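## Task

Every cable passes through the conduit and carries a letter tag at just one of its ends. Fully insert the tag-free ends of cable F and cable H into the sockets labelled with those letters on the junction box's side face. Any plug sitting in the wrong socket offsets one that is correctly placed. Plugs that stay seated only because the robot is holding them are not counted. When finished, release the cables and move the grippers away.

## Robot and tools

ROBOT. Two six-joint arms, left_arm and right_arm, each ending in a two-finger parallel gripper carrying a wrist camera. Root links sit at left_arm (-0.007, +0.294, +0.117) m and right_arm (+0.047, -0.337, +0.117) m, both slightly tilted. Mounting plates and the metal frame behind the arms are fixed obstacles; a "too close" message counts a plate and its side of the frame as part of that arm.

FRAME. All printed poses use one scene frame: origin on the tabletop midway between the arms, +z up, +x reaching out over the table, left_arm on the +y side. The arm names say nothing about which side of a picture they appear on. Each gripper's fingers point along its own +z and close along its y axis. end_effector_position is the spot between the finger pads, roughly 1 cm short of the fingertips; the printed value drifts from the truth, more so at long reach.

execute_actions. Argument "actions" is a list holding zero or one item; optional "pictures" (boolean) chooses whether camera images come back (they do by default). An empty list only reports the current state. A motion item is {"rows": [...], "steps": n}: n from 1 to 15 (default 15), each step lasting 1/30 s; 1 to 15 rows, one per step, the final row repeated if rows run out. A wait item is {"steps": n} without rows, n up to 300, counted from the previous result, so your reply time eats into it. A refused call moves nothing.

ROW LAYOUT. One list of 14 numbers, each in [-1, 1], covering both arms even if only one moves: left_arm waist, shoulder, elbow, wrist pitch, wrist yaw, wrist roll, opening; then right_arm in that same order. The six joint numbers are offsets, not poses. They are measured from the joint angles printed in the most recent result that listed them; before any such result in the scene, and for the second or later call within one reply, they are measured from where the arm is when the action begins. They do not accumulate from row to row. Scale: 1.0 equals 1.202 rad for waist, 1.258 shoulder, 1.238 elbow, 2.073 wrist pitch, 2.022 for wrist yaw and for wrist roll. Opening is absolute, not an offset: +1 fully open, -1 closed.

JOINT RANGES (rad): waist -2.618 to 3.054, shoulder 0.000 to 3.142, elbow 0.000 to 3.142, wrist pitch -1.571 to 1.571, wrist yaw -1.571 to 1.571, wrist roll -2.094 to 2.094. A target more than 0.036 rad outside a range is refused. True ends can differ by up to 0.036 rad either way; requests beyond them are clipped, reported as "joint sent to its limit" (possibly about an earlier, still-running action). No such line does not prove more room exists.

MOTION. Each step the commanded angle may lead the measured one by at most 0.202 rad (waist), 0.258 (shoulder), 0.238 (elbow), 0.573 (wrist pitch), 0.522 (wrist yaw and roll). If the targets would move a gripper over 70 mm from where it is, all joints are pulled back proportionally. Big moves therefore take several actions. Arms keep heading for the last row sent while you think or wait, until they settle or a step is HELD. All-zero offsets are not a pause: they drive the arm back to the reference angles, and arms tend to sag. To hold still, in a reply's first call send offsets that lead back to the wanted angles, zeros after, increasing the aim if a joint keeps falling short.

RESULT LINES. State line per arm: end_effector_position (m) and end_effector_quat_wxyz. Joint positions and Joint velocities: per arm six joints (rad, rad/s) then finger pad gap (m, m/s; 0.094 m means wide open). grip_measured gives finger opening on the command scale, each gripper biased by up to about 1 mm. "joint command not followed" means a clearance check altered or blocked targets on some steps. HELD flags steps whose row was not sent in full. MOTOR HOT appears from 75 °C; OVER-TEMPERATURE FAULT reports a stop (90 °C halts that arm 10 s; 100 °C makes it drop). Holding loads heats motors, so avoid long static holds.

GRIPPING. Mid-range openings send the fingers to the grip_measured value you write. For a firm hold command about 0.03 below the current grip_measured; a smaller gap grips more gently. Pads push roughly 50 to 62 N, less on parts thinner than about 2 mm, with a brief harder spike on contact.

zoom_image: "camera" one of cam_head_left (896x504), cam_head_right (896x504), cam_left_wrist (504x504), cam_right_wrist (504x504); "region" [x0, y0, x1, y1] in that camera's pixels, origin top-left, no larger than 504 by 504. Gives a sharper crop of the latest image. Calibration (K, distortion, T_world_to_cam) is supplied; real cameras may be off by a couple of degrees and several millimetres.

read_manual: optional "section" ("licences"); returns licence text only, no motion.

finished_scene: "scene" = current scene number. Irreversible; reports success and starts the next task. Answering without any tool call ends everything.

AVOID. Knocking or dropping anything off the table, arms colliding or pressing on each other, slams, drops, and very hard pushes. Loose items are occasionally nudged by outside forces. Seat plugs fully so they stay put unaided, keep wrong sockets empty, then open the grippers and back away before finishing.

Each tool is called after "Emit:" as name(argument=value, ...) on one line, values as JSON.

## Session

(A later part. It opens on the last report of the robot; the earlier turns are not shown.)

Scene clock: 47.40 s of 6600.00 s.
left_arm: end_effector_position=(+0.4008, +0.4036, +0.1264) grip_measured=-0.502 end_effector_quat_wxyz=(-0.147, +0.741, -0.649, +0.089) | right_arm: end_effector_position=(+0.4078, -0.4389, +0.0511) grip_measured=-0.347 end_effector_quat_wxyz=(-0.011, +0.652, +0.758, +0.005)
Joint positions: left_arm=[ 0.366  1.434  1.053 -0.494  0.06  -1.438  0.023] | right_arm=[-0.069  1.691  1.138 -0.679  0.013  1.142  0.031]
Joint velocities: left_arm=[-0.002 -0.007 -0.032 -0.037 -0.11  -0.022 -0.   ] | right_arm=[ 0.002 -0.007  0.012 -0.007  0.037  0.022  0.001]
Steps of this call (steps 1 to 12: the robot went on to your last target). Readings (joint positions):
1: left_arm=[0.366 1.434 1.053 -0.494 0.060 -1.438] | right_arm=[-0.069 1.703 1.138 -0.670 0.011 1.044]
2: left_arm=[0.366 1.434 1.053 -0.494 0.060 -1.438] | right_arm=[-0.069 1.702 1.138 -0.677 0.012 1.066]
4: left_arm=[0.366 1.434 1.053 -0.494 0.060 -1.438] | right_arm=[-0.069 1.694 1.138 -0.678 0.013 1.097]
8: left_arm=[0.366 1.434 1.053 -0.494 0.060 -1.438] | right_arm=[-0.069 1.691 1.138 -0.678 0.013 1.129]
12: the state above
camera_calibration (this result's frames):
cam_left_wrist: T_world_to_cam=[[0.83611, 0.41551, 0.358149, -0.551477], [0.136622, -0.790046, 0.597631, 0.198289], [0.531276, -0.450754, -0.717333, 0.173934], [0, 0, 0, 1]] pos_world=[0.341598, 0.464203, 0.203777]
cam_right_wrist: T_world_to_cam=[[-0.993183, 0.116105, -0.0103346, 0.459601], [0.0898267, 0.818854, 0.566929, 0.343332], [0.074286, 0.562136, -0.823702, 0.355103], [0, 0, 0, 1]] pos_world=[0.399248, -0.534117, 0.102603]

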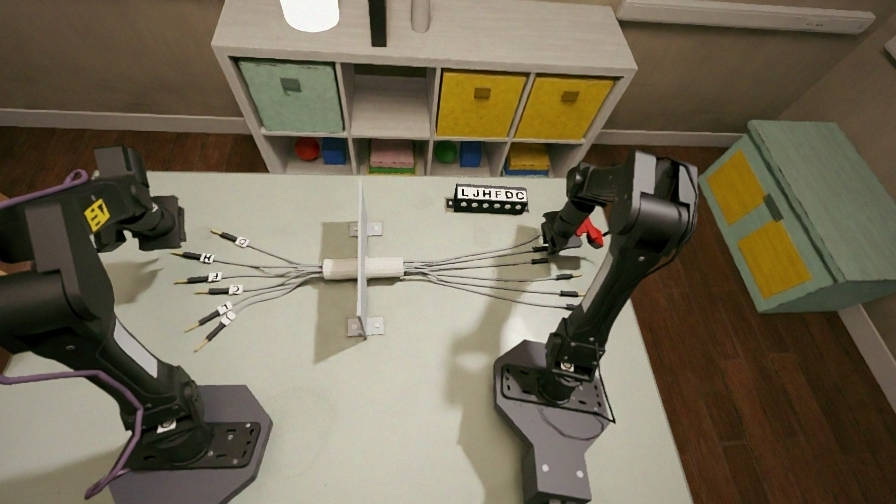

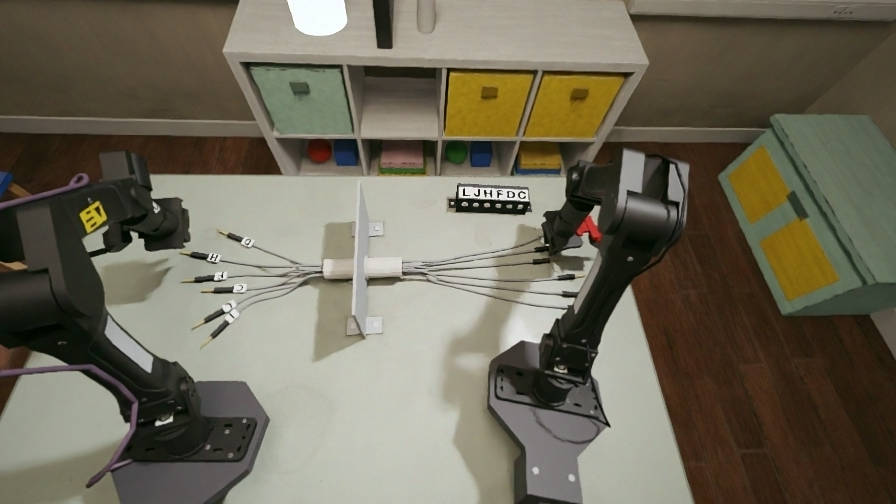

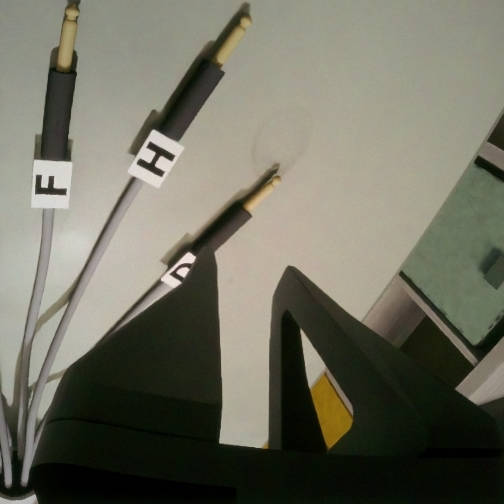

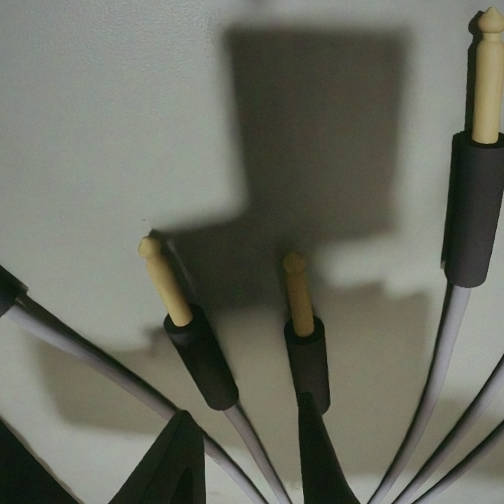

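Emit:
execute_actions(actions=[{"rows":[[0,-0.25,0,0,0,0,-0.5,0.085,0.03,0.015,0.02,0.03,0.05,-0.35]],"steps":12}])

Scene clock: 50.80 s of 6600.00 s.
left_arm: end_effector_position=(+0.4169, +0.3986, +0.2504) grip_measured=-0.502 end_effector_quat_wxyz=(-0.286, +0.700, -0.629, +0.180) | right_arm: end_effector_position=(+0.4168, -0.4086, +0.0421) grip_measured=-0.347 end_effector_quat_wxyz=(-0.009, +0.647, +0.762, +0.000)
Joint positions: left_arm=[ 0.366  1.106  1.053 -0.48   0.062 -1.438  0.023] | right_arm=[ 0.034  1.724  1.138 -0.65   0.057  1.228  0.031]
Joint velocities: left_arm=[-0.002  0.115  0.017  0.022 -0.066  0.066  0.   ] | right_arm=[-0.032  0.017 -0.017  0.007  0.037  0.022 -0.002]
Steps of this call (steps 1 to 30: the robot went on to your last target; steps 31 to 90: nothing new was sent; steps 91 to 102: all 12 steps of this action). Readings (joint positions):
91: left_arm=[0.366 1.419 1.051 -0.493 0.061 -1.438] | right_arm=[-0.061 1.693 1.138 -0.678 0.023 1.163]
92: left_arm=[0.366 1.386 1.040 -0.499 0.062 -1.438] | right_arm=[-0.044 1.697 1.138 -0.671 0.038 1.178]
94: left_arm=[0.366 1.285 1.035 -0.508 0.062 -1.438] | right_arm=[0.001 1.710 1.138 -0.660 0.046 1.198]
98: left_arm=[0.366 1.116 1.047 -0.491 0.062 -1.438] | right_arm=[0.034 1.724 1.138 -0.654 0.048 1.219]
102: the state above
camera_calibration (this result's frames):
cam_left_wrist: T_world_to_cam=[[0.679036, 0.347177, 0.646821, -0.586838], [-0.0719934, -0.845361, 0.529322, 0.244138], [0.730566, -0.405996, -0.549037, 0.109076], [0, 0, 0, 1]] pos_world=[0.336374, 0.454406, 0.310238]
cam_right_wrist: T_world_to_cam=[[-0.994531, 0.104092, -0.00857992, 0.460545], [0.0815266, 0.825024, 0.559186, 0.329104], [0.0652855, 0.555428, -0.828998, 0.331223], [0, 0, 0, 1]] pos_world=[0.409571, -0.503429, 0.0945043]

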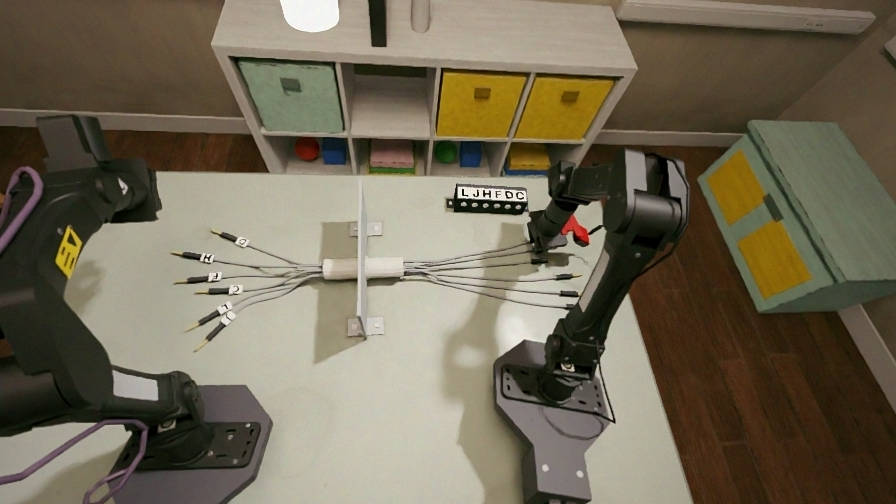

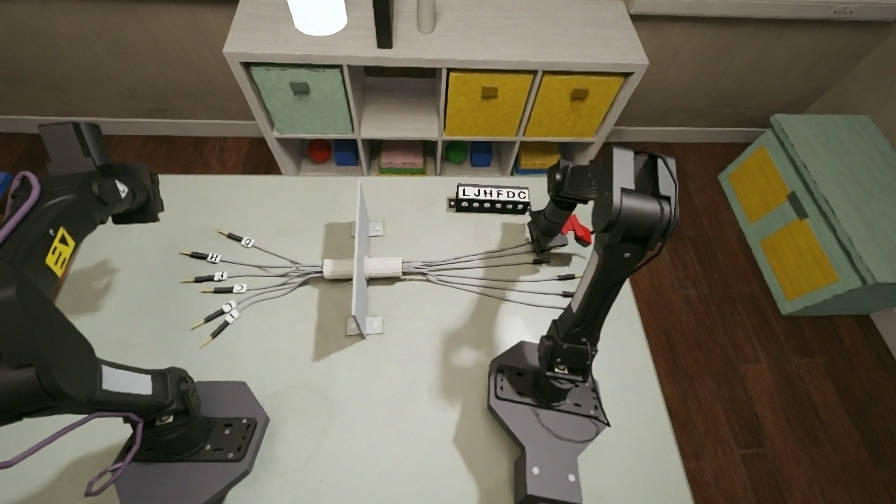

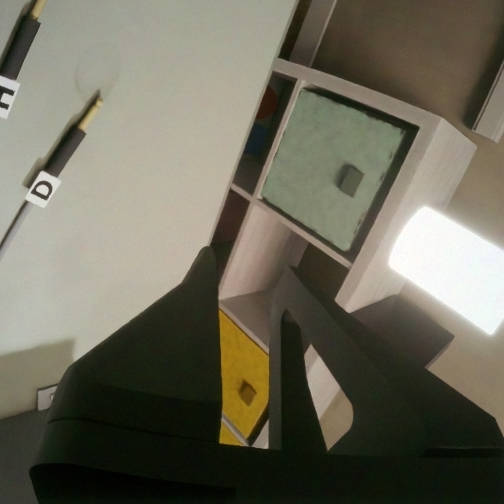

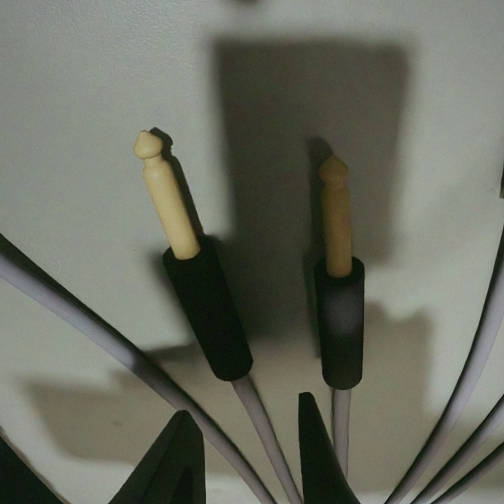

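Emit:
execute_actions(actions=[{"rows":[[0,0,0,0,0,0,-0.5,-0.005,0,0.022,0.03,0,0,-0.35],[0,0,0,0,0,0,-0.5,-0.005,0,0.022,0.03,0,0,-0.35],[0,0,0,0,0,0,-0.5,-0.005,0,0.022,0.03,0,0,-0.35],[0,0,0,0,0,0,-0.5,-0.005,0.02,0.022,0.035,0,0,-0.35],[0,0,0,0,0,0,-0.5,-0.005,0.035,0.022,0.04,0,0,-0.35],[0,0,0,0,0,0,-0.5,-0.005,0.05,0.022,0.046,0,0,-0.35],[0,0,0,0,0,0,-0.5,-0.005,0.055,0.022,0.046,0,0,-0.35]],"steps":15}])

Scene clock: 52.33 s of 6600.00 s.
left_arm: end_effector_position=(+0.4170, +0.3988, +0.2473) grip_measured=-0.502 end_effector_quat_wxyz=(-0.282, +0.701, -0.630, +0.178) | right_arm: end_effector_position=(+0.4236, -0.4087, +0.0196) grip_measured=-0.347 end_effector_quat_wxyz=(-0.004, +0.650, +0.760, +0.002)
Joint positions: left_arm=[ 0.366  1.114  1.053 -0.48   0.063 -1.438  0.023] | right_arm=[ 0.034  1.794  1.138 -0.57   0.059  1.234  0.031]
Joint velocities: left_arm=[-0.002 -0.002 -0.002 -0.022  0.007  0.007 -0.001] | right_arm=[-0.007 -0.027 -0.017  0.051 -0.022  0.037  0.   ]
Steps of this call (steps 1 to 15: the robot went on to your last target; steps 16 to 31: nothing new was sent; steps 32 to 46: all 15 steps of this action). Readings (joint positions):
32: left_arm=[0.366 1.114 1.053 -0.480 0.063 -1.438] | right_arm=[0.034 1.724 1.138 -0.645 0.061 1.234]
33: left_arm=[0.366 1.114 1.053 -0.480 0.063 -1.438] | right_arm=[0.034 1.724 1.138 -0.637 0.061 1.234]
35: left_arm=[0.366 1.114 1.053 -0.480 0.063 -1.438] | right_arm=[0.034 1.724 1.138 -0.621 0.060 1.234]
39: left_arm=[0.366 1.114 1.053 -0.480 0.063 -1.438] | right_arm=[0.034 1.761 1.138 -0.584 0.060 1.234]
46: the state above
camera_calibration (this result's frames):
cam_left_wrist: T_world_to_cam=[[0.684032, 0.349142, 0.640469, -0.586296], [-0.0674599, -0.843972, 0.532128, 0.242868], [0.726326, -0.407198, -0.553751, 0.110716], [0, 0, 0, 1]] pos_world=[0.337013, 0.454758, 0.307576]
cam_right_wrist: T_world_to_cam=[[-0.993662, 0.110791, -0.0190127, 0.469715], [0.081511, 0.826615, 0.556833, 0.341911], [0.077408, 0.551754, -0.830407, 0.305523], [0, 0, 0, 1]] pos_world=[0.415219, -0.503243, 0.0722518]

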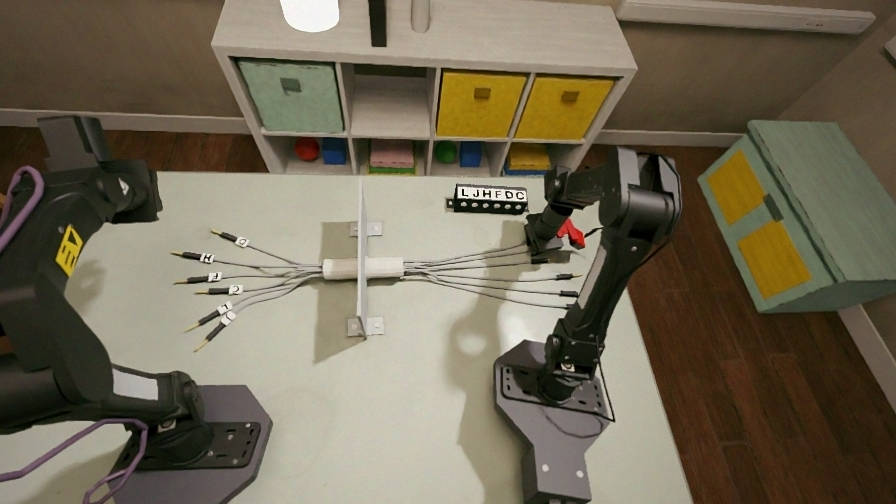

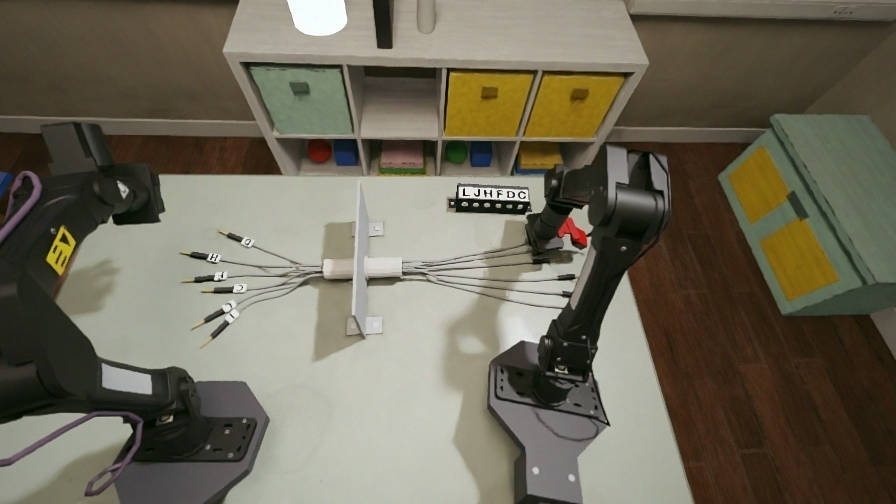

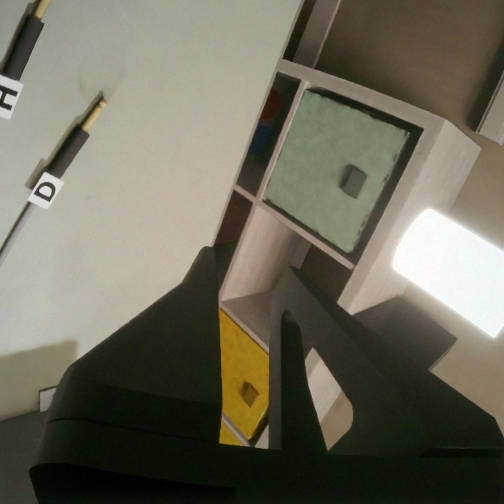

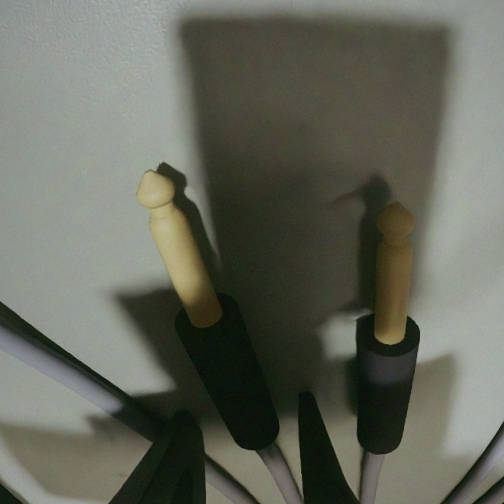

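Emit:
execute_actions(actions=[{"rows":[[0,0,0,0,0,0,-0.5,-0.03,0,0,0.004,0,-0.015,-0.35],[0,0,0,0,0,0,-0.5,-0.03,0,0,0.004,0,-0.015,-0.35],[0,0,0,0,0,0,-0.5,-0.03,0,0,0.004,0,-0.015,-0.35],[0,0,0,0,0,0,-0.5,-0.03,0,0,0.004,0,-0.015,-0.35],[0,0,0,0,0,0,-0.5,-0.03,0,0,0.004,0,-0.015,-0.35],[0,0,0,0,0,0,-0.5,-0.03,0.02,0,0.012,0,-0.015,-0.35]],"steps":15}])

Scene clock: 54.17 s of 6600.00 s.
left_arm: end_effector_position=(+0.4171, +0.3987, +0.2473) grip_measured=-0.502 end_effector_quat_wxyz=(-0.282, +0.701, -0.630, +0.178) | right_arm: end_effector_position=(+0.4232, -0.4165, +0.0191) grip_measured=-0.347 end_effector_quat_wxyz=(-0.002, +0.650, +0.760, +0.002)
Joint positions: left_arm=[ 0.366  1.114  1.053 -0.48   0.063 -1.438  0.023] | right_arm=[ 0.012  1.794  1.138 -0.565  0.052  1.214  0.031]
Joint velocities: left_arm=[ 0.012  0.002 -0.007 -0.007 -0.037 -0.051 -0.001] | right_arm=[-0.007 -0.007  0.022 -0.022  0.022  0.037  0.   ]
Steps of this call (steps 1 to 15: the robot went on to your last target; steps 16 to 40: nothing new was sent; steps 41 to 55: all 15 steps of this action). Readings (joint positions):
41: left_arm=[0.366 1.114 1.053 -0.480 0.063 -1.438] | right_arm=[0.032 1.794 1.138 -0.565 0.057 1.231]
42: left_arm=[0.366 1.114 1.053 -0.480 0.063 -1.438] | right_arm=[0.029 1.794 1.138 -0.565 0.057 1.228]
44: left_arm=[0.366 1.114 1.053 -0.480 0.063 -1.438] | right_arm=[0.018 1.794 1.138 -0.565 0.056 1.222]
48: left_arm=[0.366 1.114 1.053 -0.480 0.063 -1.438] | right_arm=[0.012 1.794 1.138 -0.565 0.052 1.216]
55: the state above
camera_calibration (this result's frames):
cam_left_wrist: T_world_to_cam=[[0.684072, 0.349163, 0.640414, -0.586295], [-0.0676981, -0.843802, 0.532367, 0.242787], [0.726266, -0.407532, -0.553584, 0.110793], [0, 0, 0, 1]] pos_world=[0.337039, 0.454729, 0.307553]
cam_right_wrist: T_world_to_cam=[[-0.993458, 0.111926, -0.0226483, 0.47057], [0.0805809, 0.827632, 0.555456, 0.349589], [0.0809146, 0.549998, -0.831237, 0.307308], [0, 0, 0, 1]] pos_world=[0.414456, -0.51102, 0.0719222]

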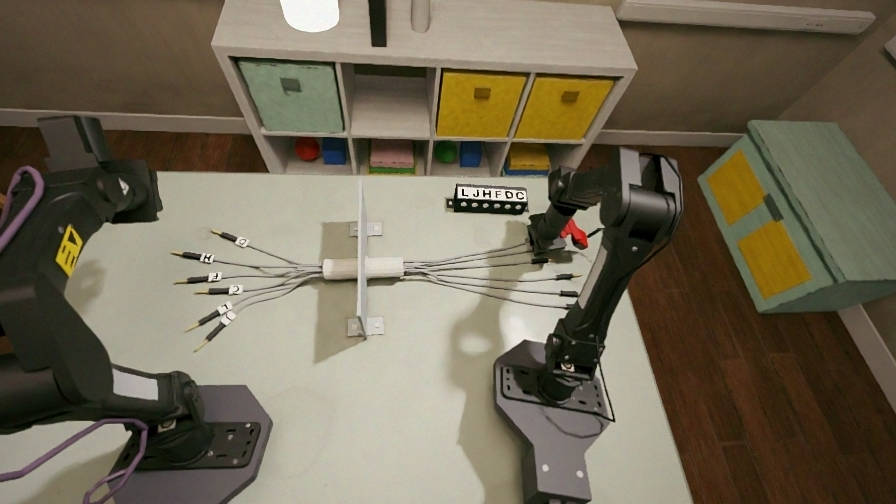

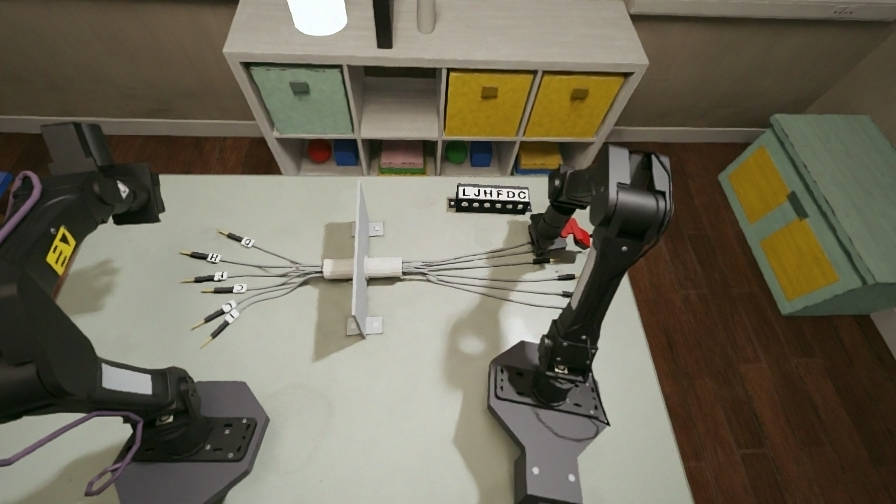

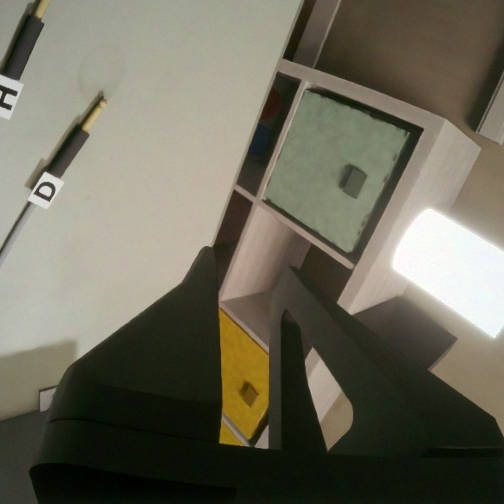

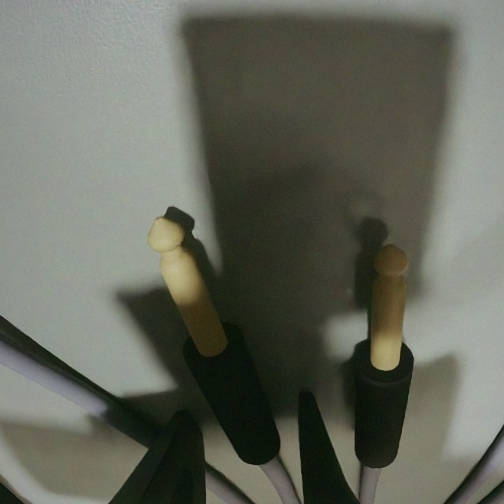

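Emit:
execute_actions(actions=[{"rows":[[0,0,0,0,0,0,-0.5,0,0,0,0,0,0,-0.8]],"steps":15}])

Scene clock: 55.67 s of 6600.00 s.
left_arm: end_effector_position=(+0.4171, +0.3987, +0.2473) grip_measured=-0.502 end_effector_quat_wxyz=(-0.282, +0.701, -0.630, +0.178) | right_arm: end_effector_position=(+0.4237, -0.4165, +0.0191) grip_measured=-0.763 end_effector_quat_wxyz=(-0.001, +0.650, +0.760, +0.003)
Joint positions: left_arm=[ 0.366  1.114  1.053 -0.48   0.063 -1.438  0.023] | right_arm=[ 0.012  1.794  1.138 -0.563  0.051  1.213  0.011]
Joint velocities: left_arm=[ 0.002  0.002  0.007 -0.066  0.007  0.022 -0.001] | right_arm=[-0.002  0.007  0.012 -0.037  0.022  0.007 -0.001]
Steps of this call (steps 1 to 15: the robot went on to your last target; steps 16 to 30: nothing new was sent; steps 31 to 45: all 15 steps of this action). Readings (joint positions):
31: left_arm=[0.366 1.114 1.053 -0.480 0.063 -1.438] | right_arm=[0.012 1.794 1.138 -0.564 0.052 1.213]
32: left_arm=[0.366 1.114 1.053 -0.480 0.063 -1.438] | right_arm=[0.012 1.794 1.138 -0.563 0.051 1.213]
34: left_arm=[0.366 1.114 1.053 -0.480 0.063 -1.438] | right_arm=[0.012 1.794 1.138 -0.563 0.051 1.213]
38: left_arm=[0.366 1.114 1.053 -0.480 0.063 -1.438] | right_arm=[0.012 1.794 1.138 -0.563 0.051 1.213]
45: the state above
camera_calibration (this result's frames):
cam_left_wrist: T_world_to_cam=[[0.684113, 0.349184, 0.640359, -0.586294], [-0.0679362, -0.843632, 0.532606, 0.242706], [0.726206, -0.407866, -0.553417, 0.11087], [0, 0, 0, 1]] pos_world=[0.337065, 0.454699, 0.30753]
cam_right_wrist: T_world_to_cam=[[-0.993429, 0.111687, -0.0249945, 0.471082], [0.0790458, 0.827492, 0.555886, 0.35011], [0.0827682, 0.550257, -0.830883, 0.306567], [0, 0, 0, 1]] pos_world=[0.414937, -0.511018, 0.0718743]

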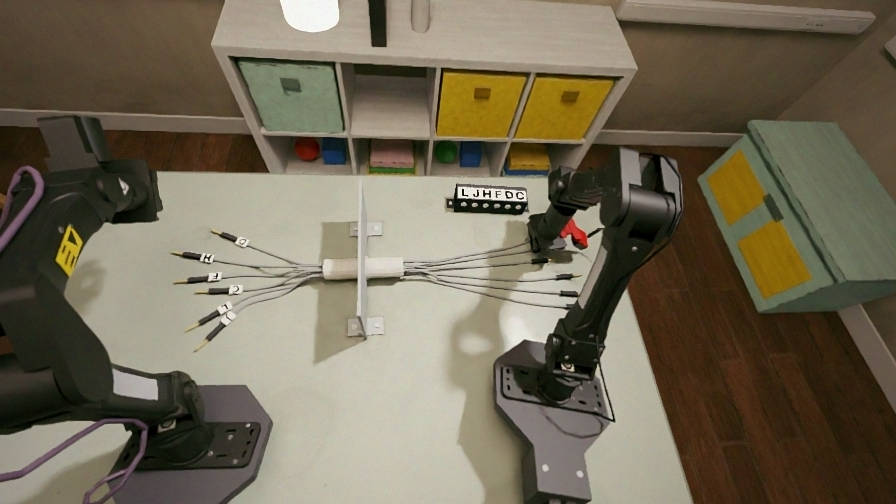

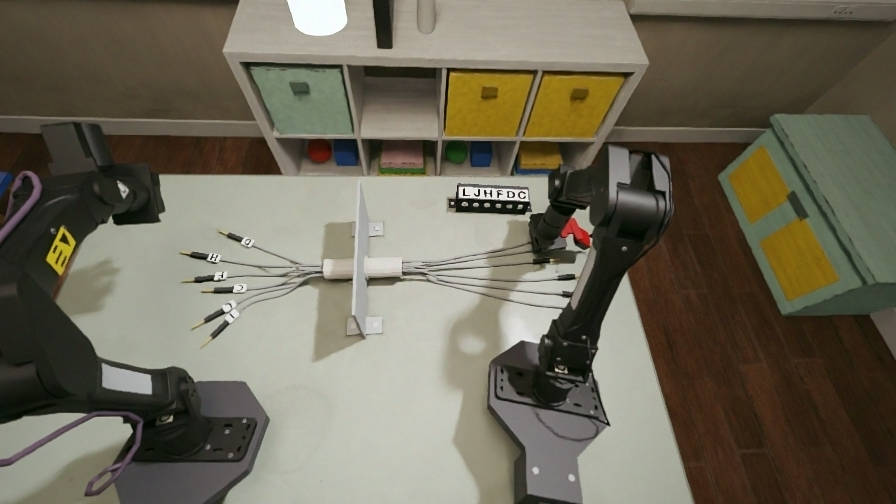

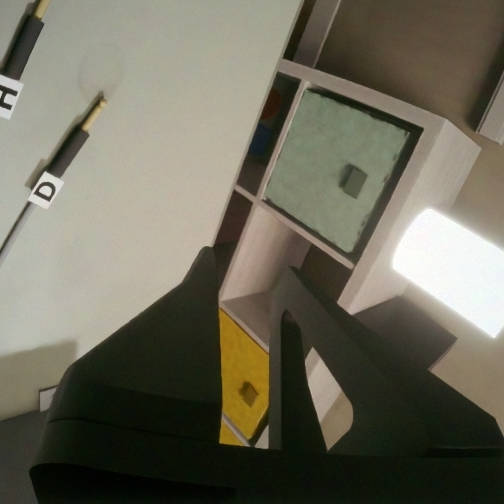

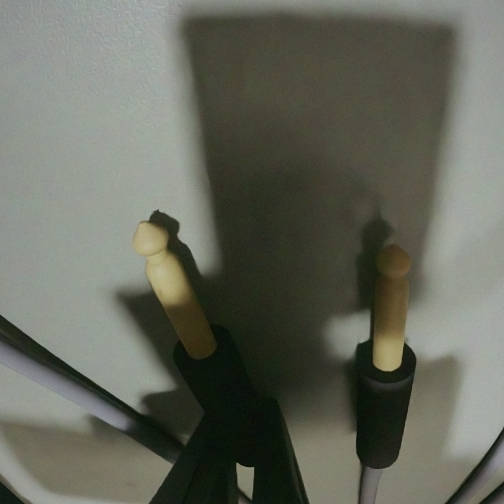

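Emit:
execute_actions(actions=[{"rows":[[0,0,0,0,0,0,-0.5,0,-0.02,0.02,-0.01,0,0,-0.8],[0,0,0,0,0,0,-0.5,0,-0.03,0.04,-0.02,0,0,-0.8],[0,0,0,0,0,0,-0.5,0,-0.03,0.06,-0.03,0,0,-0.8],[0,0,0,0,0,0,-0.5,0.02,-0.03,0.08,-0.04,0,-0.05,-0.8],[0,0,0,0,0,0,-0.5,0.04,-0.03,0.1,-0.05,0.01,-0.1,-0.8],[0,0,0,0,0,0,-0.5,0.06,-0.02,0.11,-0.06,0.02,-0.16,-0.8],[0,0,0,0,0,0,-0.5,0.08,-0.01,0.12,-0.065,0.02,-0.22,-0.8],[0,0,0,0,0,0,-0.5,0.1,0,0.13,-0.07,0.03,-0.28,-0.8],[0,0,0,0,0,0,-0.5,0.12,0.01,0.14,-0.075,0.03,-0.34,-0.8],[0,0,0,0,0,0,-0.5,0.14,0.02,0.15,-0.081,0.04,-0.4,-0.8],[0,0,0,0,0,0,-0.5,0.16,0.025,0.15,-0.081,0.044,-0.46,-0.8],[0,0,0,0,0,0,-0.5,0.18,0.025,0.15,-0.081,0.044,-0.52,-0.8],[0,0,0,0,0,0,-0.5,0.204,0.025,0.15,-0.081,0.044,-0.586,-0.8]],"steps":15}], pictures=false)

Emit:
execute_actions(actions=[{"steps":15}])

Scene clock: 59.00 s of 6600.00 s.
left_arm: end_effector_position=(+0.4171, +0.3987, +0.2473) grip_measured=-0.502 end_effector_quat_wxyz=(-0.282, +0.701, -0.630, +0.178) | right_arm: end_effector_position=(+0.4687, -0.3432, +0.0539) grip_measured=-0.762 end_effector_quat_wxyz=(+0.025, +0.170, +0.985, +0.013)
Joint positions: left_arm=[ 0.366  1.114  1.053 -0.48   0.063 -1.438  0.023] | right_arm=[ 0.238  1.809  1.302 -0.68   0.118  0.349  0.011]
Joint velocities: left_arm=[-0.002  0.002  0.002 -0.007  0.081 -0.037 -0.001] | right_arm=[ 0.54   0.09  -0.012 -0.183  0.007 -2.132 -0.   ]
Steps of this call (steps 1 to 15: the robot went on to your last target; steps 16 to 85: nothing new was sent; steps 86 to 100: all 15 steps of this action). Readings (joint positions):
86: left_arm=[0.366 1.114 1.053 -0.480 0.063 -1.438] | right_arm=[0.012 1.794 1.138 -0.563 0.051 1.213]
87: left_arm=[0.366 1.114 1.053 -0.480 0.063 -1.438] | right_arm=[0.012 1.794 1.141 -0.567 0.051 1.213]
89: left_arm=[0.366 1.114 1.053 -0.480 0.063 -1.438] | right_arm=[0.012 1.794 1.162 -0.594 0.051 1.201]
93: left_arm=[0.366 1.114 1.053 -0.480 0.063 -1.438] | right_arm=[0.058 1.794 1.243 -0.645 0.075 0.988]
100: the state above

Scene clock: 59.50 s of 6600.00 s.
left_arm: end_effector_position=(+0.4171, +0.3987, +0.2473) grip_measured=-0.502 end_effector_quat_wxyz=(-0.282, +0.701, -0.630, +0.178) | right_arm: end_effector_position=(+0.4585, -0.3365, +0.0503) grip_measured=-0.762 end_effector_quat_wxyz=(+0.005, +0.008, +1.000, +0.004)
Joint positions: left_arm=[ 0.366  1.114  1.053 -0.48   0.063 -1.438  0.023] | right_arm=[ 0.261  1.821  1.302 -0.714  0.134  0.048  0.011]
Joint velocities: left_arm=[-0.007  0.007  0.012 -0.022 -0.007  0.022  0.001] | right_arm=[-0.002 -0.002 -0.007  0.007 -0.007 -0.095  0.   ]
Steps of this call (steps 1 to 15: the robot went on to your last target). Readings (joint positions):
1: left_arm=[0.366 1.114 1.053 -0.480 0.063 -1.438] | right_arm=[0.253 1.813 1.302 -0.686 0.118 0.285]
2: left_arm=[0.366 1.114 1.053 -0.480 0.063 -1.438] | right_arm=[0.261 1.816 1.302 -0.692 0.118 0.235]
4: left_arm=[0.366 1.114 1.053 -0.480 0.063 -1.438] | right_arm=[0.262 1.821 1.302 -0.701 0.122 0.162]
8: left_arm=[0.366 1.114 1.053 -0.480 0.063 -1.438] | right_arm=[0.261 1.821 1.302 -0.710 0.131 0.088]
15: the state above
camera_calibration (this result's frames):
cam_left_wrist: T_world_to_cam=[[0.684113, 0.349184, 0.640359, -0.586294], [-0.0679362, -0.843632, 0.532606, 0.242706], [0.726206, -0.407866, -0.553417, 0.11087], [0, 0, 0, 1]] pos_world=[0.337065, 0.454699, 0.30753]
cam_right_wrist: T_world_to_cam=[[-0.278065, -0.959969, -0.0337601, -0.190683], [-0.810966, 0.215778, 0.543851, 0.466646], [-0.514795, 0.178604, -0.838503, 0.434886], [0, 0, 0, 1]] pos_world=[0.549289, -0.361414, 0.10443]

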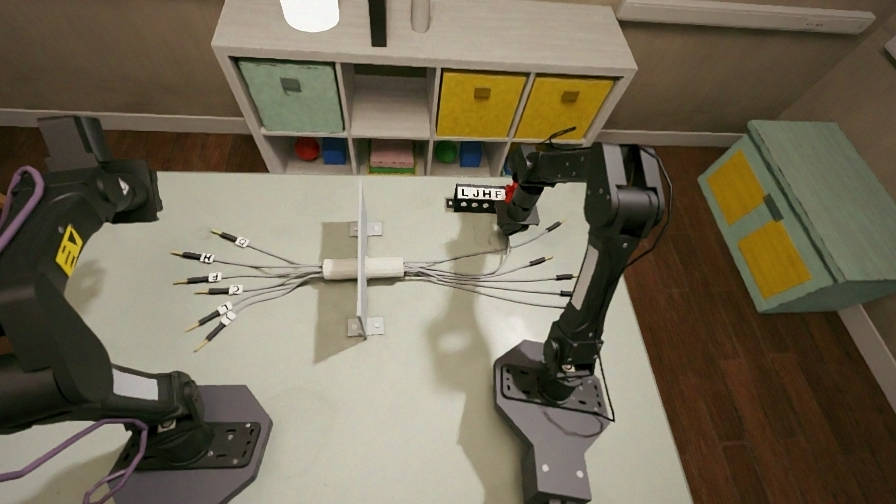

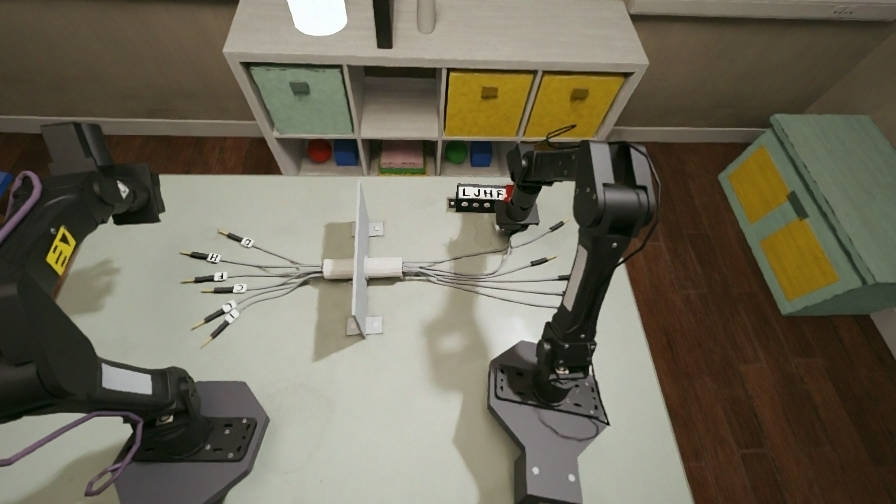

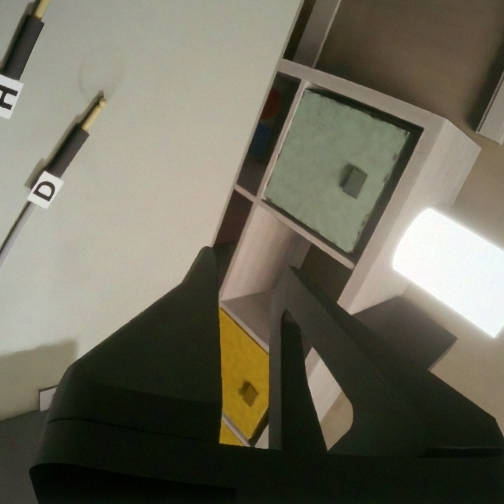

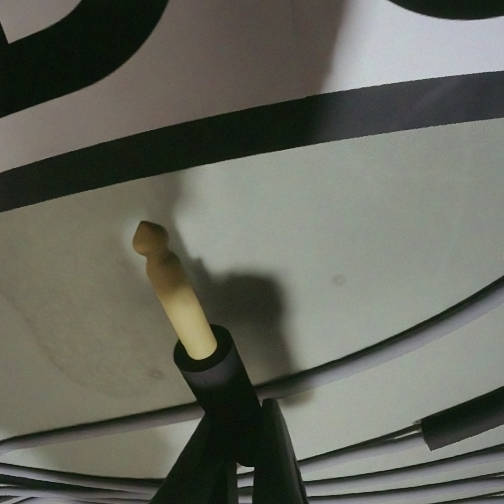

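Emit:
zoom_image(camera="cam_head_left", region=[440, 170, 560, 260])

Emit:
zoom_image(camera="cam_head_right", region=[440, 170, 560, 260])

Region (440, 170, 560, 260) of cam_head_left's 896x504 image, scaled by 4.200, with more detail than that image has; it fills the top 378 rows of this view, and the rest is white.

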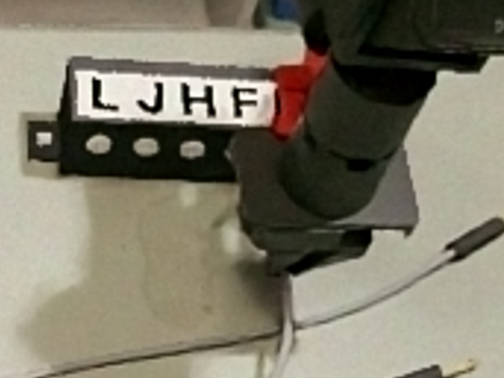

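Region (440, 170, 560, 260) of cam_head_right's 896x504 image, scaled by 4.200, with more detail than that image has; it fills the top 378 rows of this view, and the rest is white.

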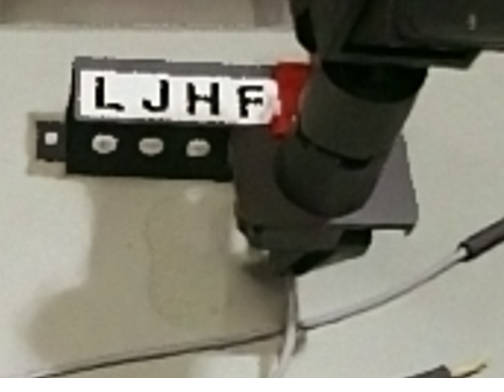

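Emit:
execute_actions(actions=[{"rows":[[0,0,0,0,0,0,-0.5,0,-0.04,-0.05,0.04,0,0,-0.8],[0,0,0,0,0,0,-0.5,0,-0.07,-0.1,0.08,0,0,-0.8],[0,0,0,0,0,0,-0.5,0,-0.1,-0.15,0.12,0,0,-0.8],[0,0,0,0,0,0,-0.5,0,-0.13,-0.2,0.16,0,0,-0.8],[0,0,0,0,0,0,-0.5,0,-0.16,-0.25,0.2,0,0,-0.8],[0,0,0,0,0,0,-0.5,0,-0.19,-0.3,0.25,0,0,-0.8],[0,0,0,0,0,0,-0.5,0,-0.22,-0.35,0.29,0,0,-0.8],[0,0,0,0,0,0,-0.5,0,-0.24,-0.4,0.33,0,0,-0.8],[0,0,0,0,0,0,-0.5,0,-0.26,-0.45,0.37,0,0,-0.8],[0,0,0,0,0,0,-0.5,0,-0.28,-0.5,0.42,0,0,-0.8],[0,0,0,0,0,0,-0.5,0,-0.3,-0.55,0.46,0,0,-0.8],[0,0,0,0,0,0,-0.5,0,-0.32,-0.6,0.5,0,0,-0.8],[0,0,0,0,0,0,-0.5,0,-0.335,-0.65,0.55,0,0,-0.8],[0,0,0,0,0,0,-0.5,0,-0.34,-0.688,0.587,0,0,-0.8]],"steps":15}], pictures=false)

Emit:
execute_actions(actions=[{"steps":15}])

Scene clock: 67.80 s of 6600.00 s.
left_arm: end_effector_position=(+0.4171, +0.3986, +0.2473) grip_measured=-0.502 end_effector_quat_wxyz=(-0.282, +0.701, -0.630, +0.178) | right_arm: end_effector_position=(+0.4143, -0.3386, +0.0533) grip_measured=-0.762 end_effector_quat_wxyz=(+0.260, +0.039, +0.965, +0.013)
Joint positions: left_arm=[ 0.366  1.114  1.053 -0.48   0.064 -1.438  0.023] | right_arm=[0.261 1.431 0.514 0.206 0.135 0.039 0.011]
Joint velocities: left_arm=[-0.002 -0.012 -0.002  0.007 -0.007 -0.066  0.   ] | right_arm=[-0.007 -0.286 -1.219  1.678  0.007 -0.081 -0.001]
Steps of this call (steps 1 to 30: the robot went on to your last target; steps 31 to 90: nothing new was sent; then 4.80 s passed at rest; steps 91 to 105: all 15 steps of this action). Readings (joint positions):
91: left_arm=[0.366 1.114 1.053 -0.480 0.064 -1.438] | right_arm=[0.261 1.819 1.295 -0.704 0.135 0.038]
92: left_arm=[0.366 1.114 1.053 -0.480 0.064 -1.438] | right_arm=[0.261 1.808 1.271 -0.670 0.135 0.038]
94: left_arm=[0.366 1.114 1.053 -0.480 0.064 -1.438] | right_arm=[0.261 1.759 1.177 -0.576 0.135 0.038]
98: left_arm=[0.366 1.114 1.053 -0.480 0.064 -1.438] | right_arm=[0.261 1.610 0.926 -0.339 0.135 0.038]
105: the state above

Scene clock: 68.30 s of 6600.00 s.
left_arm: end_effector_position=(+0.4171, +0.3986, +0.2473) grip_measured=-0.502 end_effector_quat_wxyz=(-0.282, +0.701, -0.630, +0.178) | right_arm: end_effector_position=(+0.4423, -0.3409, +0.0766) grip_measured=-0.762 end_effector_quat_wxyz=(+0.358, +0.053, +0.932, +0.016)
Joint positions: left_arm=[ 0.366  1.114  1.053 -0.48   0.064 -1.438  0.023] | right_arm=[0.261 1.426 0.451 0.473 0.135 0.04  0.011]
Joint velocities: left_arm=[ 0.002 -0.002  0.002 -0.051  0.066  0.022  0.   ] | right_arm=[-0.007 -0.007  0.002  0.081 -0.007  0.037  0.001]
Steps of this call (steps 1 to 15: the robot went on to your last target). Readings (joint positions):
1: left_arm=[0.366 1.114 1.053 -0.480 0.064 -1.438] | right_arm=[0.261 1.426 0.481 0.252 0.135 0.039]
2: left_arm=[0.366 1.114 1.053 -0.480 0.064 -1.438] | right_arm=[0.261 1.426 0.462 0.288 0.135 0.039]
4: left_arm=[0.366 1.114 1.053 -0.480 0.064 -1.438] | right_arm=[0.261 1.426 0.451 0.342 0.135 0.040]
8: left_arm=[0.366 1.114 1.053 -0.480 0.064 -1.438] | right_arm=[0.261 1.426 0.451 0.431 0.135 0.040]
15: the state above
camera_calibration (this result's frames):
cam_left_wrist: T_world_to_cam=[[0.684153, 0.349206, 0.640305, -0.586293], [-0.0681744, -0.843462, 0.532845, 0.242624], [0.726145, -0.4082, -0.55325, 0.110948], [0, 0, 0, 1]] pos_world=[0.337091, 0.45467, 0.307507]
cam_right_wrist: T_world_to_cam=[[-0.262492, -0.929434, -0.259326, -0.177772], [-0.94694, 0.299779, -0.115918, 0.579474], [0.185479, 0.215139, -0.958808, 0.161377], [0, 0, 0, 1]] pos_world=[0.472131, -0.37366, 0.1758]

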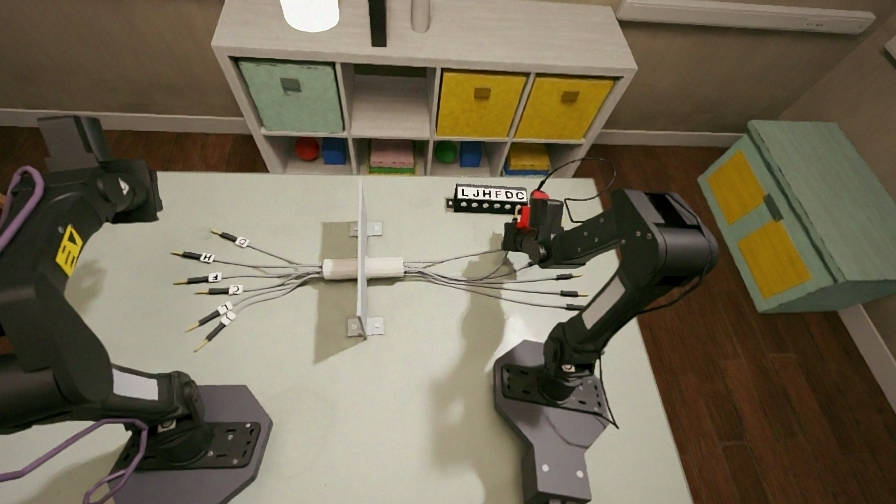

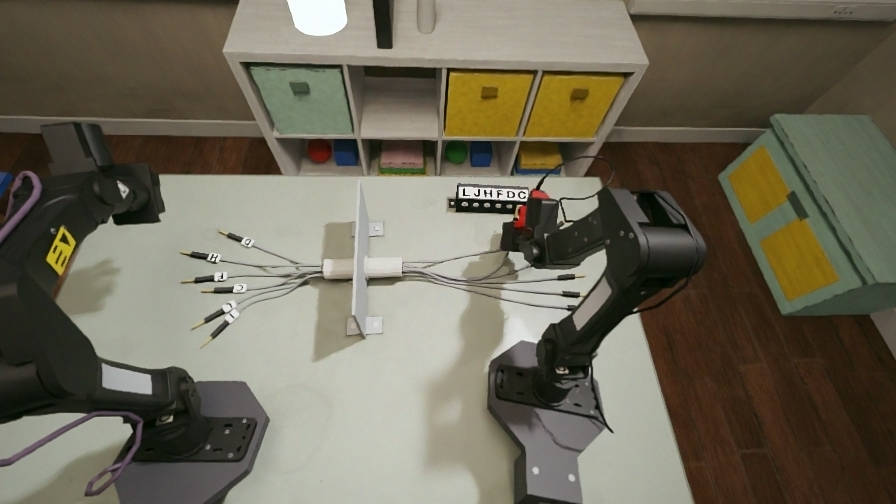

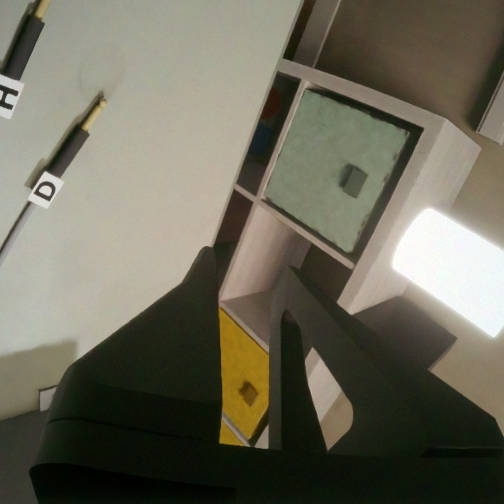

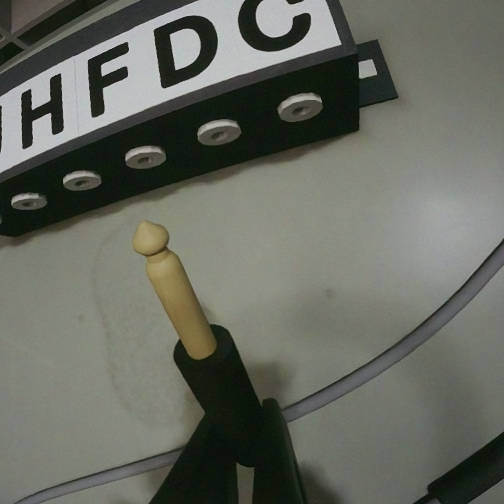

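Emit:
execute_actions(actions=[{"rows":[[0,0,0,0,0,0,-0.5,0.01,0.02,0.06,-0.04,0,0.01,-0.8],[0,0,0,0,0,0,-0.5,0.02,0.04,0.12,-0.08,0,0.02,-0.8],[0,0,0,0,0,0,-0.5,0.03,0.06,0.18,-0.13,0.01,0.03,-0.8],[0,0,0,0,0,0,-0.5,0.04,0.09,0.24,-0.17,0.01,0.04,-0.8],[0,0,0,0,0,0,-0.5,0.05,0.12,0.3,-0.22,0.015,0.05,-0.8],[0,0,0,0,0,0,-0.5,0.063,0.15,0.36,-0.26,0.015,0.06,-0.8],[0,0,0,0,0,0,-0.5,0.063,0.18,0.42,-0.31,0.015,0.077,-0.8],[0,0,0,0,0,0,-0.5,0.063,0.21,0.48,-0.35,0.015,0.077,-0.8],[0,0,0,0,0,0,-0.5,0.063,0.24,0.54,-0.4,0.015,0.077,-0.8],[0,0,0,0,0,0,-0.5,0.063,0.27,0.6,-0.45,0.015,0.077,-0.8],[0,0,0,0,0,0,-0.5,0.063,0.3,0.66,-0.5,0.015,0.077,-0.8],[0,0,0,0,0,0,-0.5,0.063,0.33,0.71,-0.54,0.015,0.077,-0.8],[0,0,0,0,0,0,-0.5,0.063,0.35,0.75,-0.581,0.015,0.077,-0.8],[0,0,0,0,0,0,-0.5,0.063,0.37,0.75,-0.581,0.015,0.077,-0.8]],"steps":15}], pictures=false)

Emit:
execute_actions(actions=[{"steps":20}])

Scene clock: 78.50 s of 6600.00 s.
left_arm: end_effector_position=(+0.4171, +0.3985, +0.2473) grip_measured=-0.502 end_effector_quat_wxyz=(-0.282, +0.701, -0.630, +0.178) | right_arm: end_effector_position=(+0.5296, -0.3105, +0.0761) grip_measured=-0.762 end_effector_quat_wxyz=(+0.142, +0.061, +0.988, +0.021)
Joint positions: left_arm=[ 0.366  1.114  1.053 -0.48   0.064 -1.438  0.023] | right_arm=[ 0.328  1.812  1.344 -0.493  0.16   0.175  0.011]
Joint velocities: left_arm=[ 0.022 -0.012  0.002  0.022 -0.022 -0.007 -0.001] | right_arm=[-0.012  0.32   0.799 -1.15   0.007  0.11  -0.   ]
Steps of this call (steps 1 to 15: the robot went on to your last target; steps 16 to 90: nothing new was sent; then 6.70 s passed at rest; steps 91 to 105: all 15 steps of this action). Readings (joint positions):
91: left_arm=[0.366 1.114 1.053 -0.480 0.064 -1.438] | right_arm=[0.261 1.426 0.457 0.467 0.135 0.042]
92: left_arm=[0.366 1.114 1.053 -0.480 0.064 -1.438] | right_arm=[0.262 1.432 0.479 0.433 0.136 0.047]
94: left_arm=[0.366 1.114 1.053 -0.480 0.064 -1.438] | right_arm=[0.271 1.476 0.580 0.323 0.143 0.066]
98: left_arm=[0.366 1.114 1.053 -0.480 0.064 -1.438] | right_arm=[0.312 1.617 0.885 0.066 0.153 0.125]
105: the state above

Scene clock: 79.17 s of 6600.00 s.
left_arm: end_effector_position=(+0.4171, +0.3985, +0.2473) grip_measured=-0.502 end_effector_quat_wxyz=(-0.282, +0.701, -0.630, +0.178) | right_arm: end_effector_position=(+0.5054, -0.3118, +0.0696) grip_measured=-0.762 end_effector_quat_wxyz=(+0.079, +0.056, +0.995, +0.013)
Joint positions: left_arm=[ 0.366  1.114  1.053 -0.48   0.064 -1.438  0.023] | right_arm=[ 0.328  1.834  1.383 -0.64   0.16   0.184  0.011]
Joint velocities: left_arm=[-0.007 -0.012 -0.022  0.022 -0.022 -0.022  0.   ] | right_arm=[-0.022 -0.007 -0.002 -0.051  0.007  0.022 -0.001]
Steps of this call (steps 1 to 20: the robot went on to your last target). Readings (joint positions):
1: left_arm=[0.366 1.114 1.053 -0.480 0.064 -1.438] | right_arm=[0.328 1.821 1.364 -0.520 0.160 0.177]
2: left_arm=[0.366 1.114 1.053 -0.480 0.064 -1.438] | right_arm=[0.328 1.826 1.376 -0.538 0.160 0.179]
4: left_arm=[0.366 1.114 1.053 -0.480 0.064 -1.438] | right_arm=[0.328 1.831 1.383 -0.569 0.160 0.182]
8: left_arm=[0.366 1.114 1.053 -0.480 0.064 -1.438] | right_arm=[0.328 1.834 1.383 -0.608 0.160 0.183]
20: the state above
camera_calibration (this result's frames):
cam_left_wrist: T_world_to_cam=[[0.684194, 0.349227, 0.64025, -0.586292], [-0.0684125, -0.843292, 0.533084, 0.242543], [0.726085, -0.408534, -0.553083, 0.111025], [0, 0, 0, 1]] pos_world=[0.337117, 0.454641, 0.307483]
cam_right_wrist: T_world_to_cam=[[-0.360226, -0.92774, -0.097652, -0.0972852], [-0.858278, 0.288589, 0.424353, 0.543753], [-0.365508, 0.236675, -0.900216, 0.417803], [0, 0, 0, 1]] pos_world=[0.584357, -0.34606, 0.13587]

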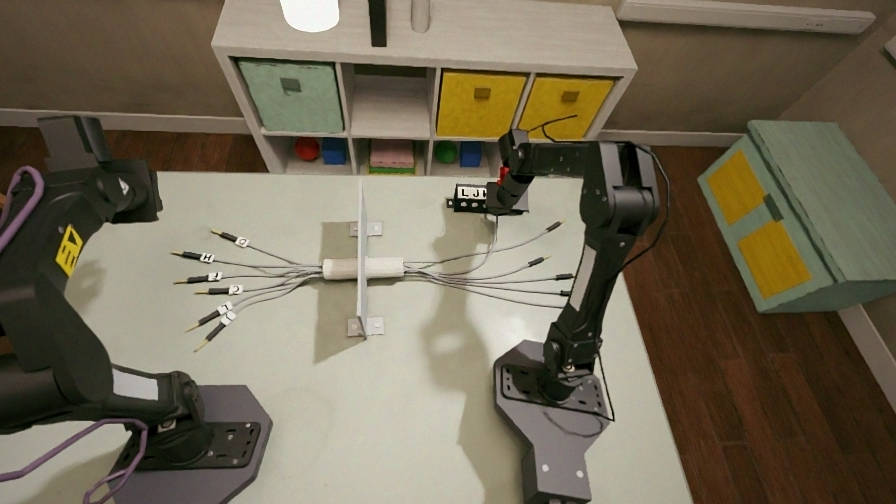

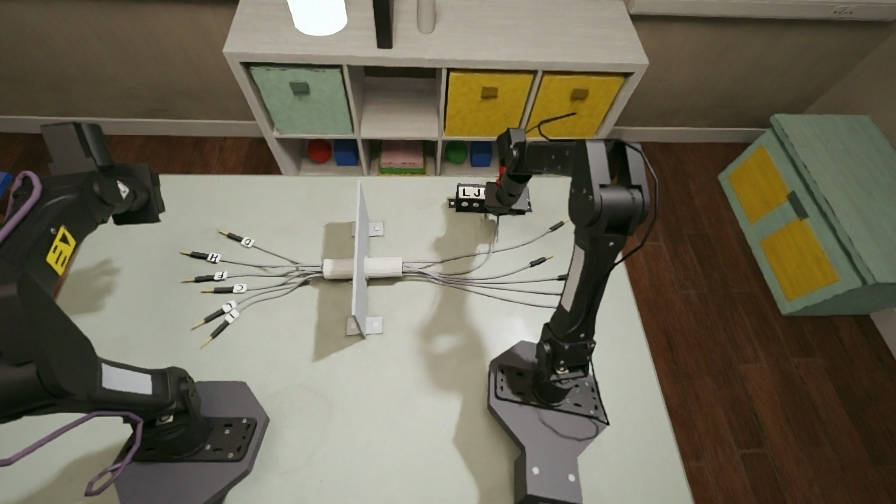

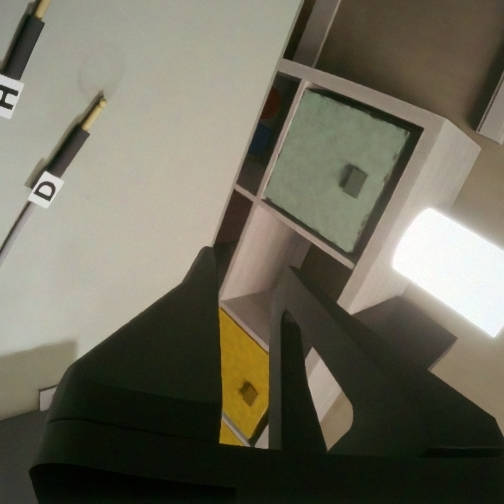

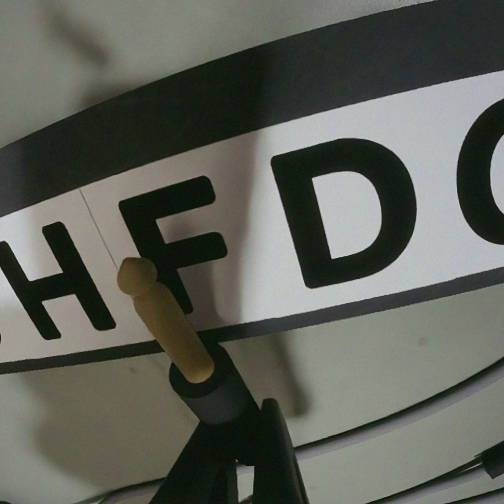

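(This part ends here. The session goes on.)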